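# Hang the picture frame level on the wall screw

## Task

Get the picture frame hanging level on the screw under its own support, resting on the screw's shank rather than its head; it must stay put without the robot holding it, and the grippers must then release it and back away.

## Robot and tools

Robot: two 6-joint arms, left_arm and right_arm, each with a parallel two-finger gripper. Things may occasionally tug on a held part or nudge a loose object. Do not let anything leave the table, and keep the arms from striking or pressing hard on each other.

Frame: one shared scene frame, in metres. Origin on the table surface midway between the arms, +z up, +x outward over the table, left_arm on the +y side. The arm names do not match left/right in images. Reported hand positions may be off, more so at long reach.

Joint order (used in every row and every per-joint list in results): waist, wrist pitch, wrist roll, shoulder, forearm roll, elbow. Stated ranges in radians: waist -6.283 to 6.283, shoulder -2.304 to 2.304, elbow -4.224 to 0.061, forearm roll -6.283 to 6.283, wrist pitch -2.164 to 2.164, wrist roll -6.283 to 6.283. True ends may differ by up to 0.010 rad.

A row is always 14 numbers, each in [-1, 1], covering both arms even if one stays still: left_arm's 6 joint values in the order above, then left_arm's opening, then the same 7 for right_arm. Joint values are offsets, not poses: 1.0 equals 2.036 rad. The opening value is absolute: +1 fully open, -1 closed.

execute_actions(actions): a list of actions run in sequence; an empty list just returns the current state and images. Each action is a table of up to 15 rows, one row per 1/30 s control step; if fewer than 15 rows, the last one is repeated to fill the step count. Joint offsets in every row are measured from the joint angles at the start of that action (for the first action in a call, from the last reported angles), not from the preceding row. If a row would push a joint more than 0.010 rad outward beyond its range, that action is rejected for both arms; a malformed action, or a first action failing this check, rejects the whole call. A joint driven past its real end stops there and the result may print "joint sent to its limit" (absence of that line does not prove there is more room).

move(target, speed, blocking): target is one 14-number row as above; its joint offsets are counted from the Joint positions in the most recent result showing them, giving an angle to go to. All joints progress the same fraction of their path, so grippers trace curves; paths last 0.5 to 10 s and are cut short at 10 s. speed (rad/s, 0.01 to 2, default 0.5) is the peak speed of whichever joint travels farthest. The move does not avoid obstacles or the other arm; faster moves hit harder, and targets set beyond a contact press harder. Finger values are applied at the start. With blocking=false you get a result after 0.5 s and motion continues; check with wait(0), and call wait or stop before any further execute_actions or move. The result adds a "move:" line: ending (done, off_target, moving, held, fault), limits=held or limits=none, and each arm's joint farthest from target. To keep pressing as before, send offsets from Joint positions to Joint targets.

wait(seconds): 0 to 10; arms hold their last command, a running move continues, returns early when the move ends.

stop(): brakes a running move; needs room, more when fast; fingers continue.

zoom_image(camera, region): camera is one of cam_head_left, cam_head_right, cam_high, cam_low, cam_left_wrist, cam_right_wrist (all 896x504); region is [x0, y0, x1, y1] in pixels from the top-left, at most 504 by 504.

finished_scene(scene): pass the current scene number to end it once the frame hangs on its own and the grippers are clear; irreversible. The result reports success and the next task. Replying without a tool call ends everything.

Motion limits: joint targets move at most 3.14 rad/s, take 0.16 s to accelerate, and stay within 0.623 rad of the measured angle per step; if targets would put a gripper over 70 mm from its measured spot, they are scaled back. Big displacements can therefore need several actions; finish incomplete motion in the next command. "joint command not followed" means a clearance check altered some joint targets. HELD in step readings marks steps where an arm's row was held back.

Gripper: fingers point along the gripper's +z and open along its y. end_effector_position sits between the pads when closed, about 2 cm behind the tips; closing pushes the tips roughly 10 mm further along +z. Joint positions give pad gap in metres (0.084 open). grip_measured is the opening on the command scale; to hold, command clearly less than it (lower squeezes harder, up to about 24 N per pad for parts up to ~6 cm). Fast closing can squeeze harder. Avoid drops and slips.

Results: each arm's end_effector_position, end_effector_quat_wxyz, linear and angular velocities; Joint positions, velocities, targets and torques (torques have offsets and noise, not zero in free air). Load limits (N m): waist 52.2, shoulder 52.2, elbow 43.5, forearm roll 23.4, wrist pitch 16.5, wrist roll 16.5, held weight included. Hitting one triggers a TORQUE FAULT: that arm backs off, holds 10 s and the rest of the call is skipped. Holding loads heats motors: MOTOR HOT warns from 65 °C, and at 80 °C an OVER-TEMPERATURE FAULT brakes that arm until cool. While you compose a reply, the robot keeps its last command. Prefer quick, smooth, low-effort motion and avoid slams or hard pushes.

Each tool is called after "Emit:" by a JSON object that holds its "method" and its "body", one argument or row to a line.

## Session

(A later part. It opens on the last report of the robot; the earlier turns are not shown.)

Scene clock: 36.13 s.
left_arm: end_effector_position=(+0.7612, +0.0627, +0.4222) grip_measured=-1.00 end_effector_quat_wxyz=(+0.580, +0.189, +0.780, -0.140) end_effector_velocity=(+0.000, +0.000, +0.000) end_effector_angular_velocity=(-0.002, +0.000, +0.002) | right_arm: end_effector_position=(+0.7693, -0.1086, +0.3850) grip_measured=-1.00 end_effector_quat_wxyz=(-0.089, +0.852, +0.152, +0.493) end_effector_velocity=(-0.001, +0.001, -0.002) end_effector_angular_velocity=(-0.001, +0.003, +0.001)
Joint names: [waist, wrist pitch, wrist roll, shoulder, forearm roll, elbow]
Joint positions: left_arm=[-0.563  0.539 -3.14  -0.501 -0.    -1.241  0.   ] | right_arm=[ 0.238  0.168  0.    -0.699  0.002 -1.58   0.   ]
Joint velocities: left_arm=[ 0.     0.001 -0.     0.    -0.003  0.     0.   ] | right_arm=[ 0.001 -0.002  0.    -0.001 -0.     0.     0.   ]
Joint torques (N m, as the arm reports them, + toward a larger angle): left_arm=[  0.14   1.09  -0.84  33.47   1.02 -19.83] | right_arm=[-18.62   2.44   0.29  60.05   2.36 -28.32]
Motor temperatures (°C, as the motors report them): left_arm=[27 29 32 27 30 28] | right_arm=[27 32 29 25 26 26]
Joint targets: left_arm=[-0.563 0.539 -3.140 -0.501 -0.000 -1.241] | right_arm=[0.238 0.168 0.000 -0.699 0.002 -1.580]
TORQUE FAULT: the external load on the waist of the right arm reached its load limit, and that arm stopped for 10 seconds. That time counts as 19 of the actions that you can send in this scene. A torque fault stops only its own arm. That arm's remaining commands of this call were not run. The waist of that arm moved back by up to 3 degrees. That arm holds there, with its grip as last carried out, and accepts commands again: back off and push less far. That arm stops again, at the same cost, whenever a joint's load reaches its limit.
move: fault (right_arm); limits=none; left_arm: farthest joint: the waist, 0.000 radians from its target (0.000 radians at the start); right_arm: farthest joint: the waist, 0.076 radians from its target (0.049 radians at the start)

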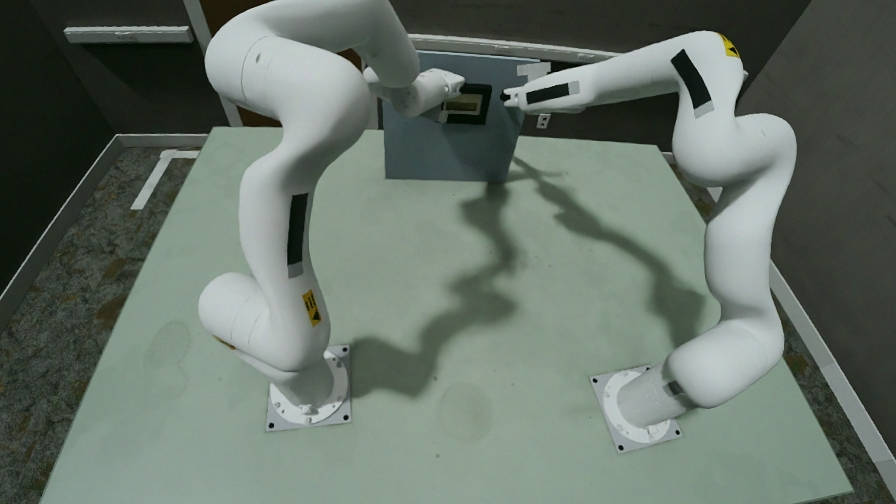

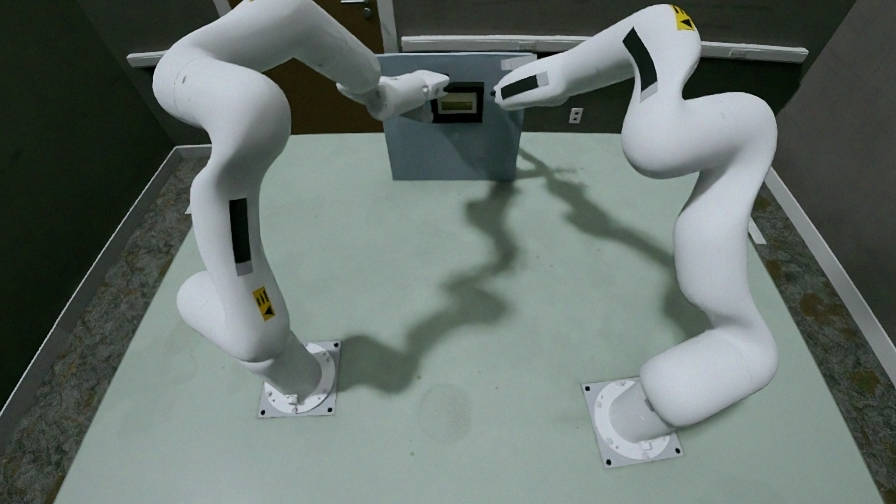

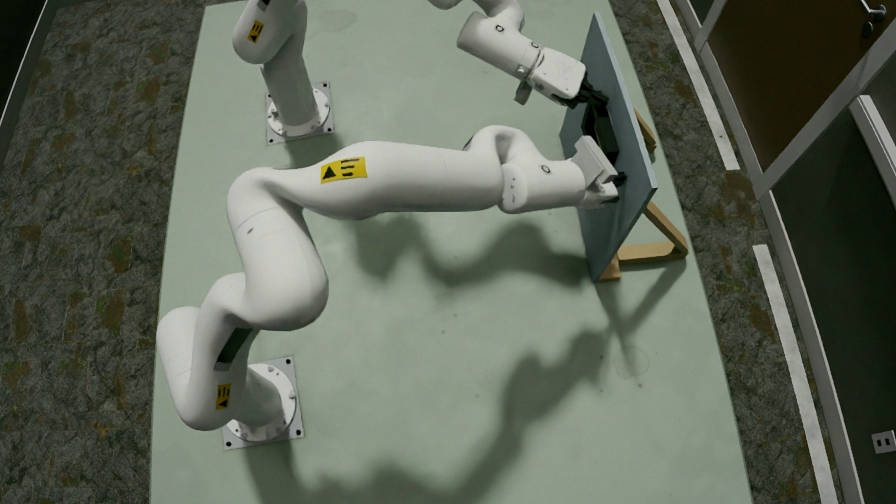

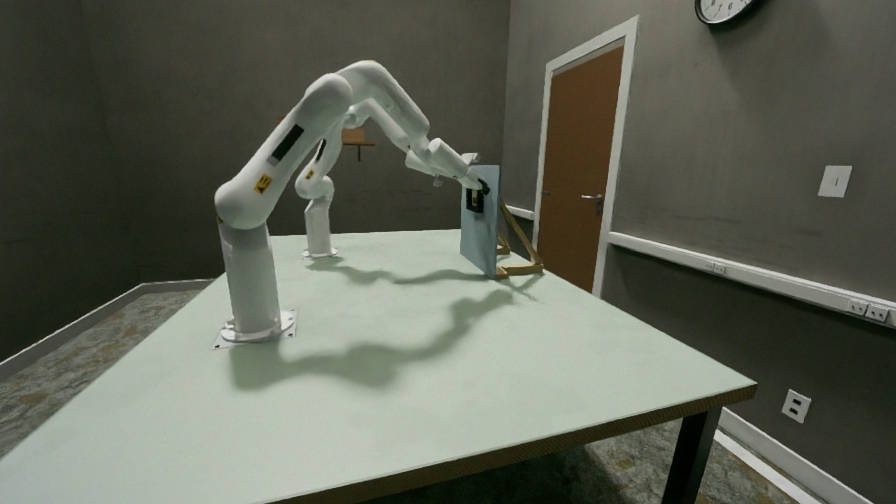

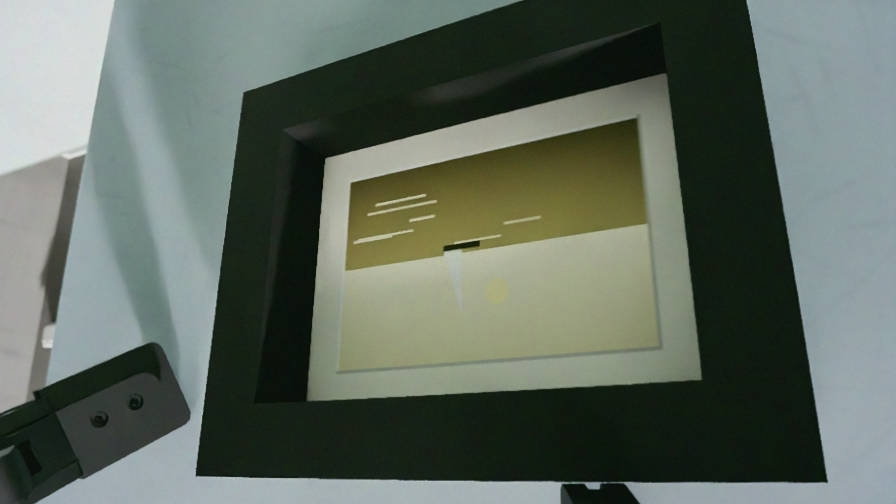

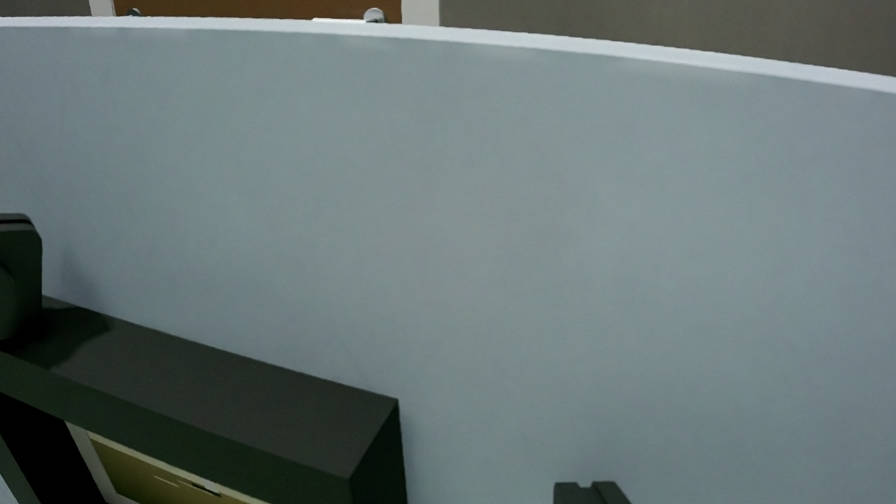

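Emit:
{"method": "move", "body": {
  "target": [0,0.06,0,0,0,0,-1, -0.02,0,0,0.03,0,0.04,-1],
  "speed": 0.15
}}

Emit:
{"method": "wait", "body": {
  "seconds": 1.5
}}

Emit:
{"method": "zoom_image", "body": {
  "camera": "cam_head_right",
  "region": [340, 30, 560, 190]
}}

Scene clock: 37.53 s.
left_arm: end_effector_position=(+0.7673, +0.0596, +0.4513) grip_measured=-1.00 end_effector_quat_wxyz=(+0.627, +0.180, +0.743, -0.151) end_effector_velocity=(+0.000, +0.000, +0.000) end_effector_angular_velocity=(-0.002, -0.000, +0.001) | right_arm: end_effector_position=(+0.7579, -0.1502, +0.3868) grip_measured=-1.00 end_effector_quat_wxyz=(-0.077, +0.860, +0.135, +0.486) end_effector_velocity=(+0.000, -0.001, +0.000) end_effector_angular_velocity=(+0.000, -0.000, -0.001)
Joint names: [waist, wrist pitch, wrist roll, shoulder, forearm roll, elbow]
Joint positions: left_arm=[-0.563  0.661 -3.14  -0.501 -0.    -1.241  0.   ] | right_arm=[ 0.197  0.168  0.    -0.638  0.002 -1.498  0.   ]
Joint velocities: left_arm=[ 0.     0.001 -0.001  0.    -0.001  0.     0.   ] | right_arm=[-0.001 -0.     0.    -0.    -0.    -0.001  0.   ]
Joint torques (N m, as the arm reports them, + toward a larger angle): left_arm=[  0.2    1.18  -0.87  33.79   1.25 -20.01] | right_arm=[ -5.97   1.21   0.14  59.56   1.61 -24.99]
Motor temperatures (°C, as the motors report them): left_arm=[27 29 32 27 30 28] | right_arm=[27 32 29 25 26 26]
Joint targets: left_arm=[-0.563 0.661 -3.140 -0.501 -0.000 -1.241] | right_arm=[0.197 0.168 0.000 -0.638 0.002 -1.498]
move: done; limits=none; left_arm: farthest joint: the waist, 0.000 radians from its target (0.000 radians at the start); right_arm: farthest joint: the waist, 0.000 radians from its target (0.040 radians at the start)

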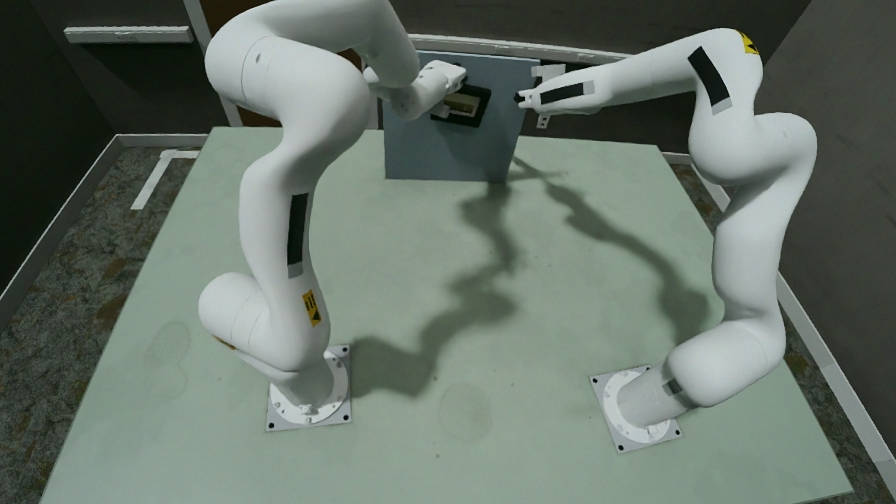

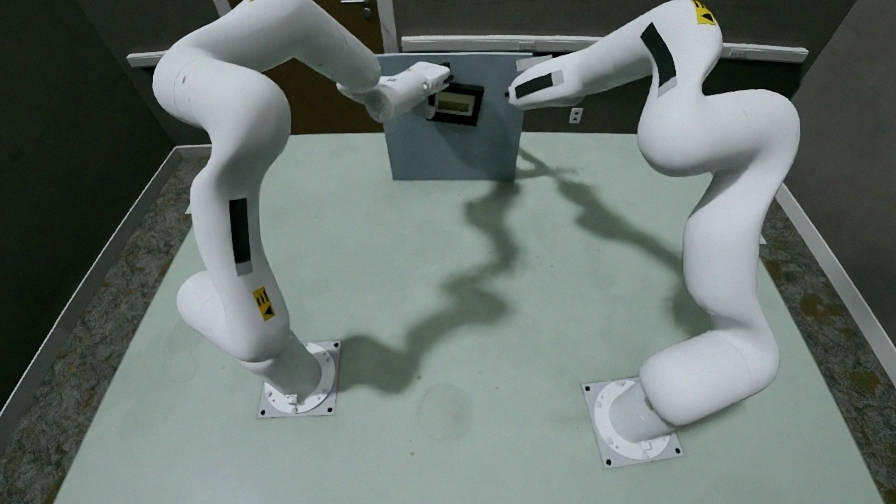

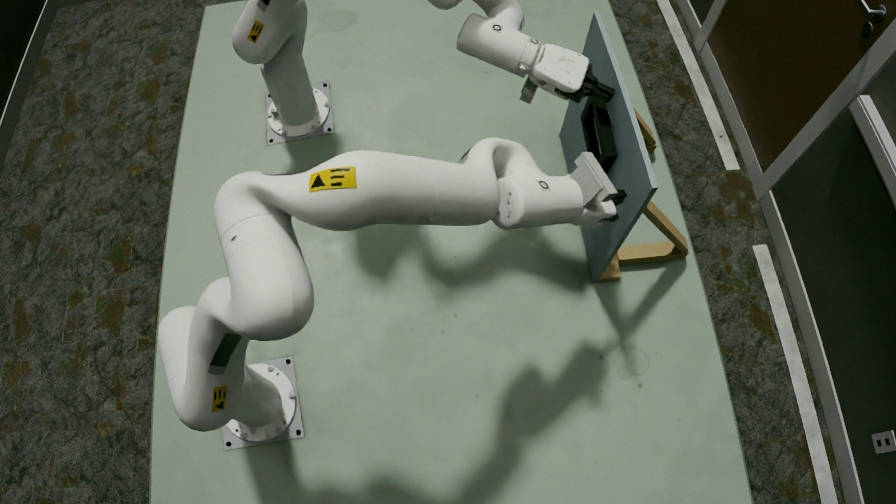

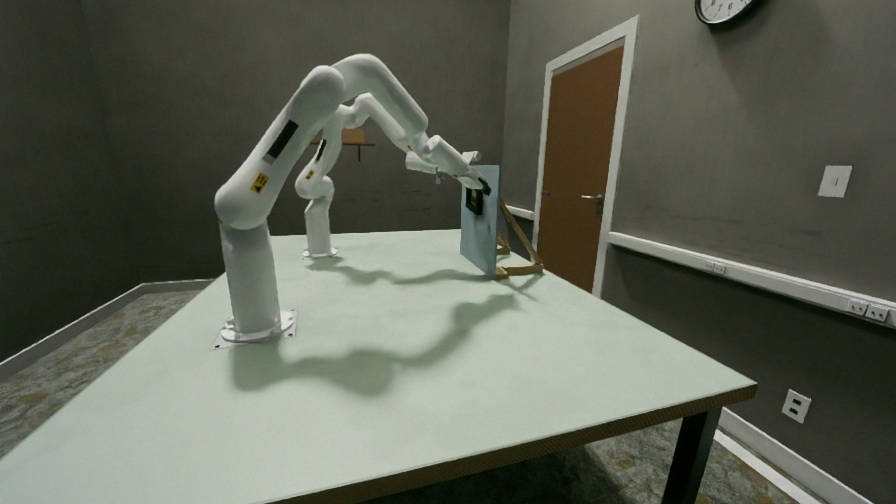

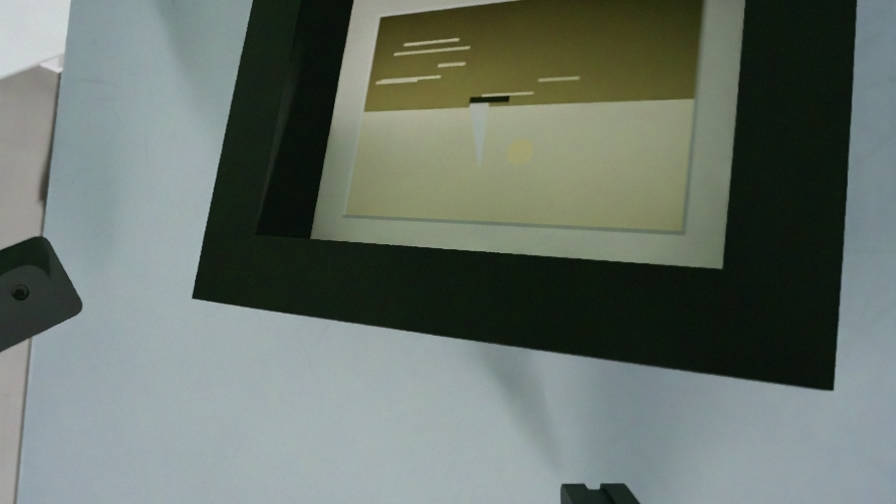

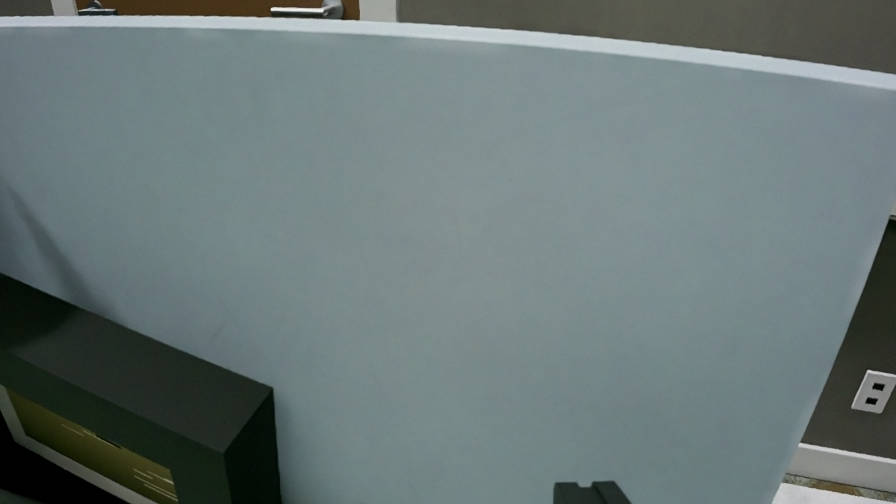

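Scene clock: 39.03 s.
left_arm: end_effector_position=(+0.7673, +0.0596, +0.4513) grip_measured=-1.00 end_effector_quat_wxyz=(+0.627, +0.180, +0.743, -0.151) end_effector_velocity=(-0.000, -0.000, +0.000) end_effector_angular_velocity=(+0.001, -0.001, -0.001) | right_arm: end_effector_position=(+0.7579, -0.1503, +0.3868) grip_measured=-1.00 end_effector_quat_wxyz=(-0.077, +0.860, +0.135, +0.486) end_effector_velocity=(+0.000, +0.000, +0.001) end_effector_angular_velocity=(-0.001, -0.001, +0.001)
Joint names: [waist, wrist pitch, wrist roll, shoulder, forearm roll, elbow]
Joint positions: left_arm=[-0.563  0.661 -3.14  -0.501 -0.    -1.241  0.   ] | right_arm=[ 0.197  0.168  0.    -0.638  0.002 -1.498  0.   ]
Joint velocities: left_arm=[-0.    -0.     0.001 -0.     0.001 -0.     0.   ] | right_arm=[ 0.     0.    -0.001  0.    -0.001 -0.     0.   ]
Joint torques (N m, as the arm reports them, + toward a larger angle): left_arm=[ -0.44   1.16  -0.75  33.69   1.34 -20.09] | right_arm=[ -5.94   1.15   0.23  60.06   1.63 -24.57]
Motor temperatures (°C, as the motors report them): left_arm=[27 29 32 27 30 28] | right_arm=[27 32 29 25 26 26]
Joint targets: left_arm=[-0.563 0.661 -3.140 -0.501 -0.000 -1.241] | right_arm=[0.197 0.168 0.000 -0.638 0.002 -1.498]
wait: 1.50 s; at rest by 0.17 s

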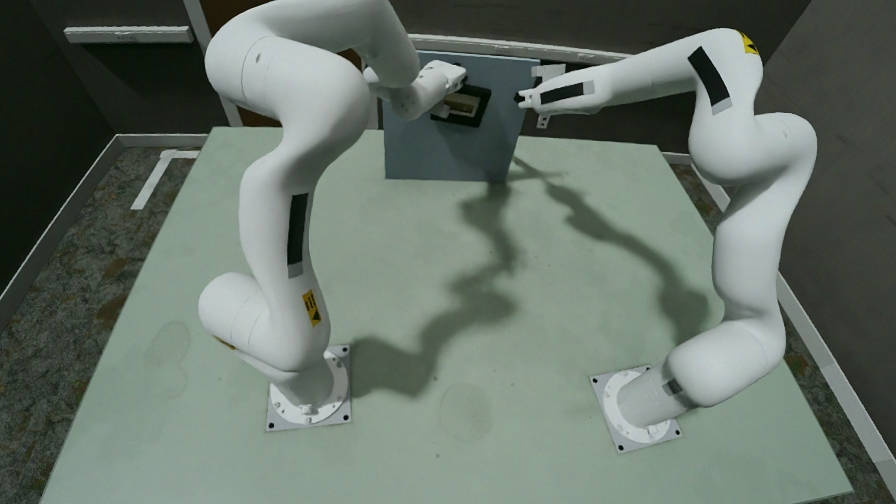

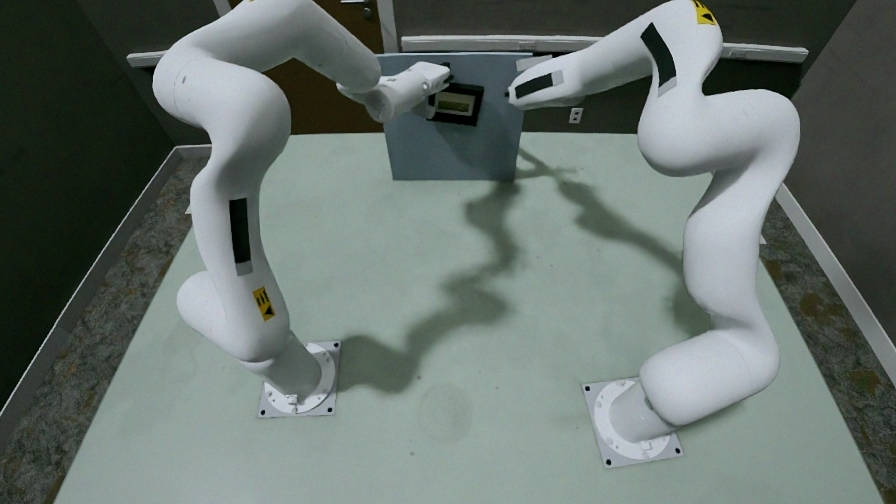

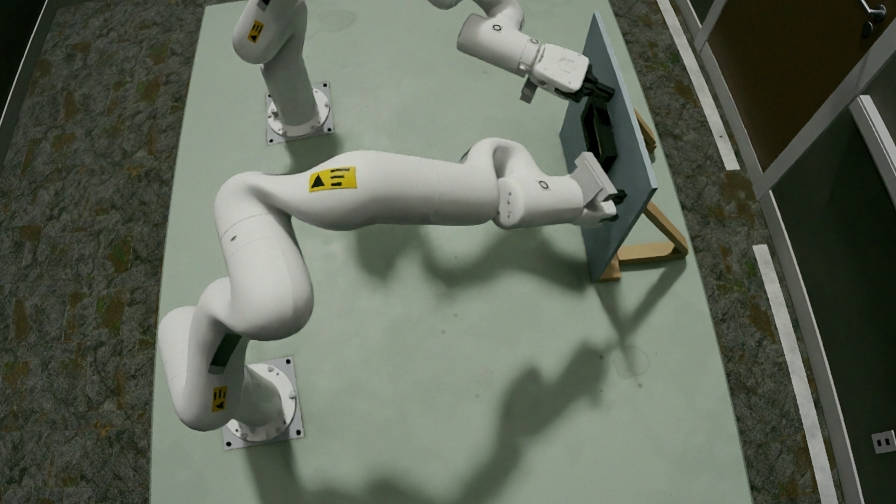

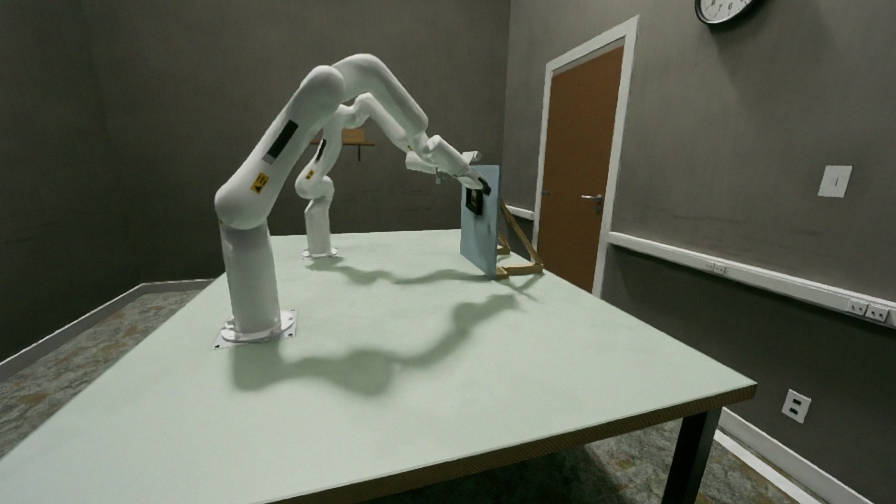

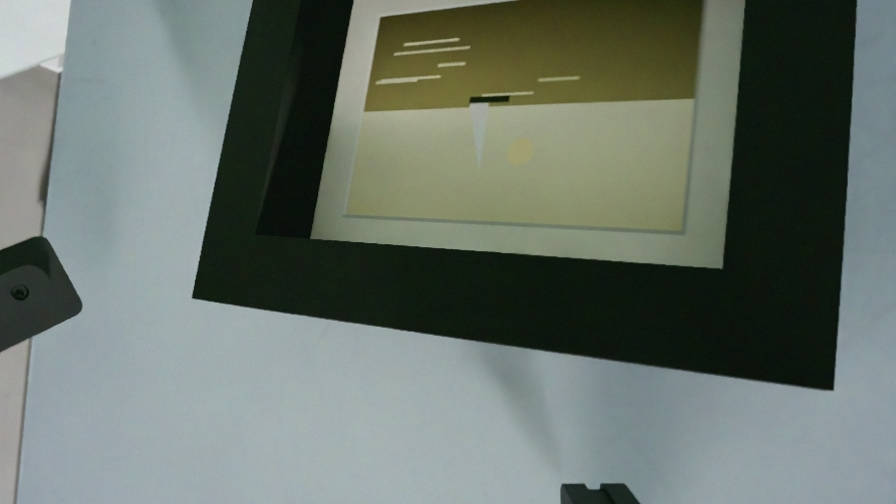

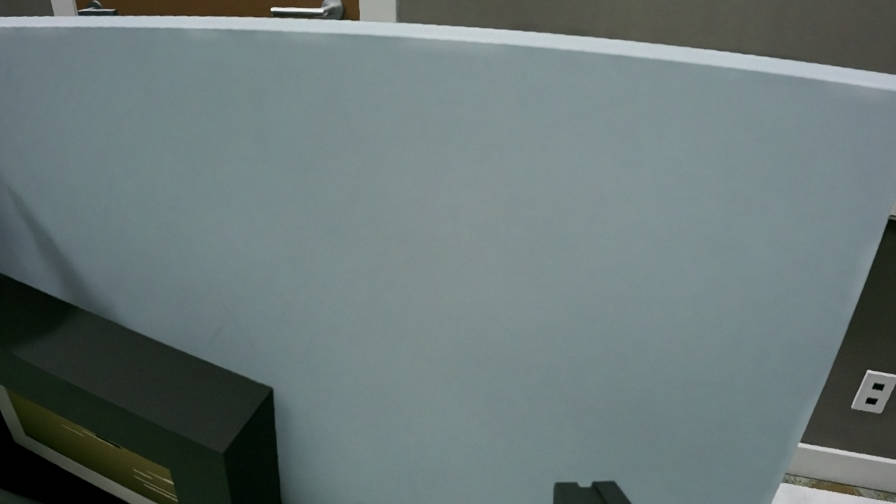

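Region (340, 30, 560, 190) of cam_head_right's 896x504 image, scaled by 2.291, with more detail than that image has; it fills the top 367 rows of this view, and the rest is white.

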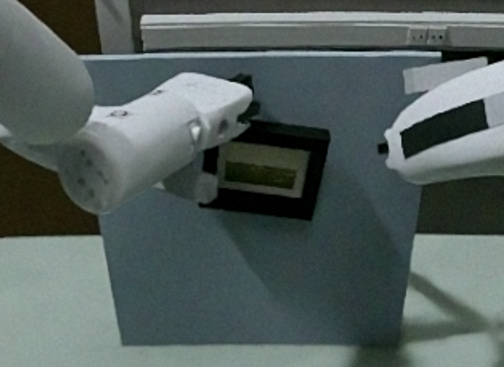

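Emit:
{"method": "move", "body": {
  "target": [0,0,0,0,0,0,-1, 0.05,-0.012,0,-0.03,0,-0.042,-1],
  "speed": 0.08
}}

Emit:
{"method": "zoom_image", "body": {
  "camera": "cam_head_right",
  "region": [340, 30, 560, 190]
}}

Scene clock: 40.97 s.
left_arm: end_effector_position=(+0.7673, +0.0596, +0.4513) grip_measured=-1.00 end_effector_quat_wxyz=(+0.627, +0.180, +0.743, -0.151) end_effector_velocity=(-0.000, +0.000, -0.000) end_effector_angular_velocity=(+0.000, +0.001, +0.000) | right_arm: end_effector_position=(+0.7472, -0.0589, +0.3828) grip_measured=-1.00 end_effector_quat_wxyz=(-0.102, +0.852, +0.179, +0.481) end_effector_velocity=(+0.000, -0.001, -0.000) end_effector_angular_velocity=(+0.001, +0.002, -0.002)
Joint names: [waist, wrist pitch, wrist roll, shoulder, forearm roll, elbow]
Joint positions: left_arm=[-0.563  0.661 -3.14  -0.501 -0.    -1.241  0.   ] | right_arm=[ 0.299  0.144  0.    -0.699  0.002 -1.584  0.   ]
Joint velocities: left_arm=[ 0.     0.    -0.    -0.    -0.     0.001  0.   ] | right_arm=[-0.001 -0.001 -0.    -0.001  0.002 -0.001  0.   ]
Joint torques (N m, as the arm reports them, + toward a larger angle): left_arm=[ -0.26   1.22  -0.8   33.59   1.23 -20.31] | right_arm=[ -5.91   1.19   0.16  62.21   1.78 -25.02]
Motor temperatures (°C, as the motors report them): left_arm=[27 29 32 27 30 28] | right_arm=[27 32 29 25 26 26]
Joint targets: left_arm=[-0.563 0.661 -3.140 -0.501 -0.000 -1.241] | right_arm=[0.299 0.144 0.000 -0.699 0.002 -1.584]
move: done; limits=none; left_arm: farthest joint: the waist, 0.000 radians from its target (0.000 radians at the start); right_arm: farthest joint: the elbow, 0.001 radians from its target (0.085 radians at the start)

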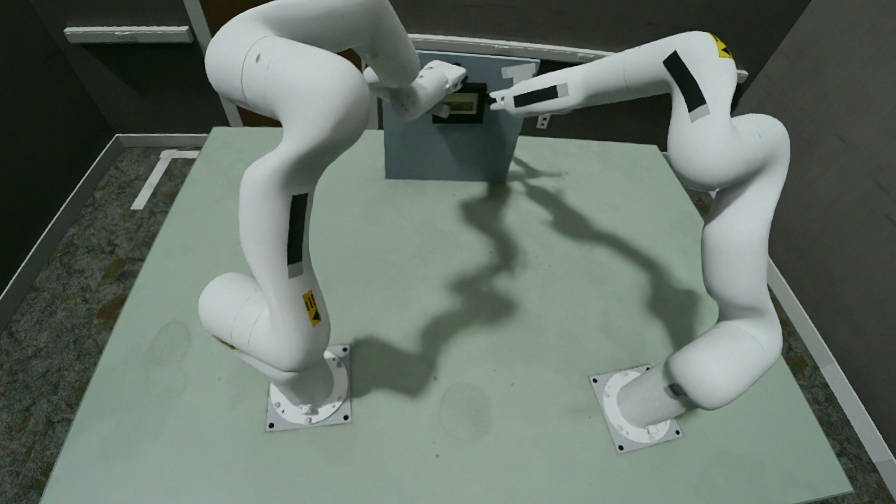

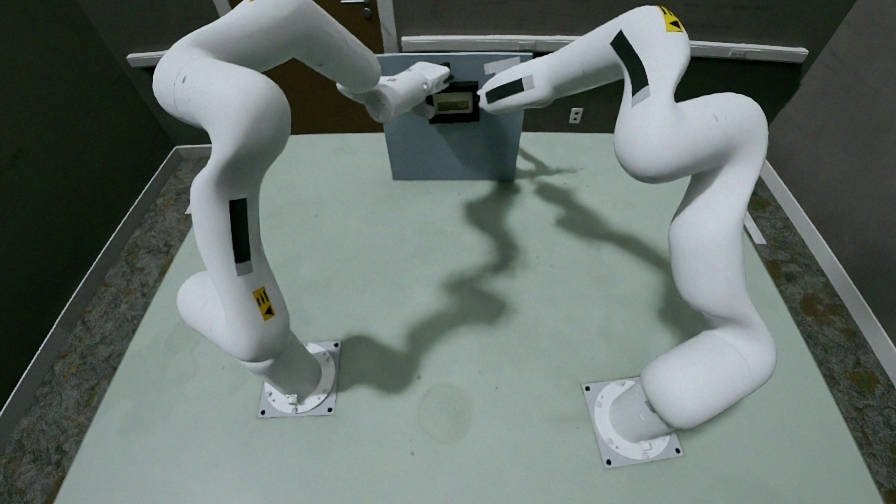

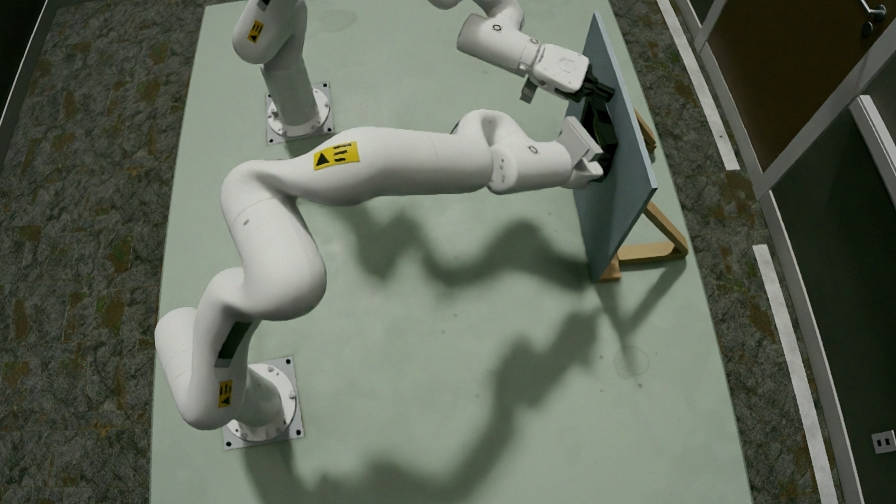

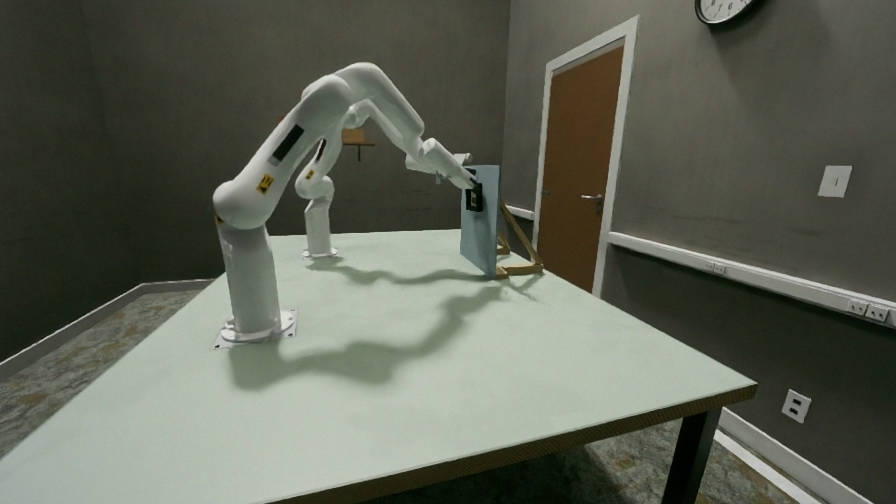

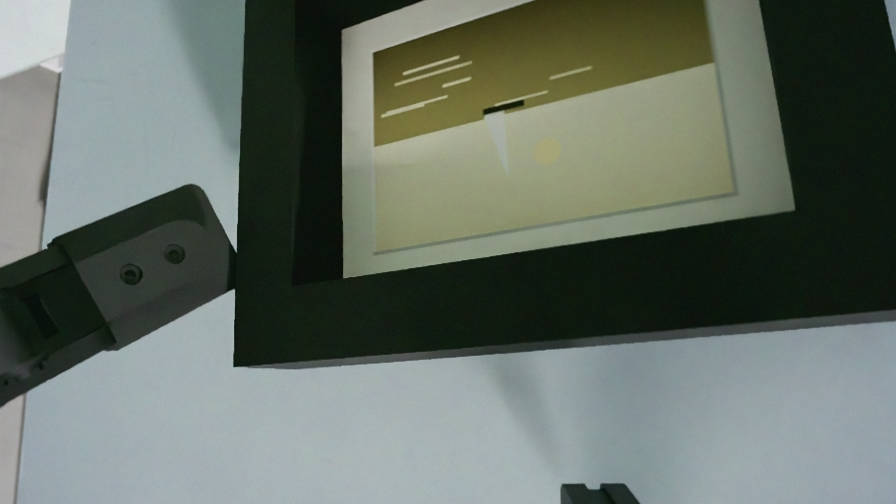

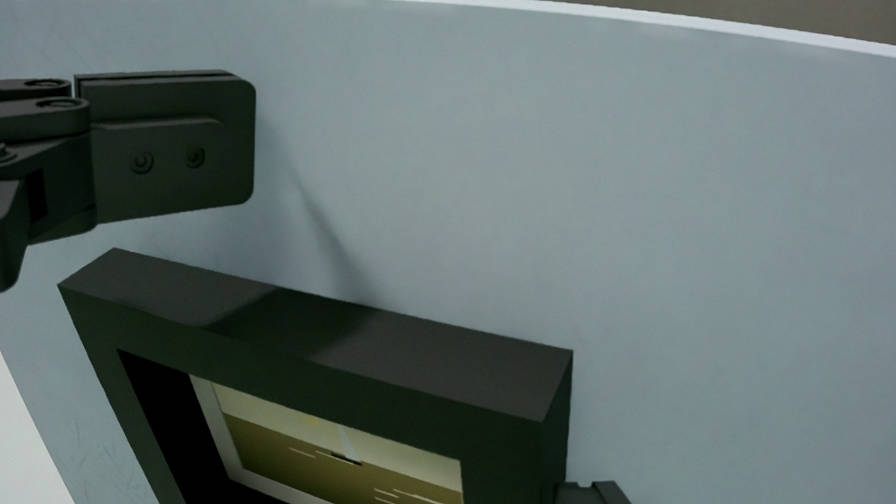

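Region (340, 30, 560, 190) of cam_head_right's 896x504 image, scaled by 2.291, with more detail than that image has; it fills the top 367 rows of this view, and the rest is white.

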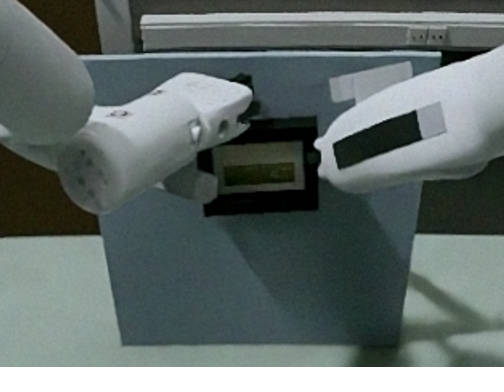

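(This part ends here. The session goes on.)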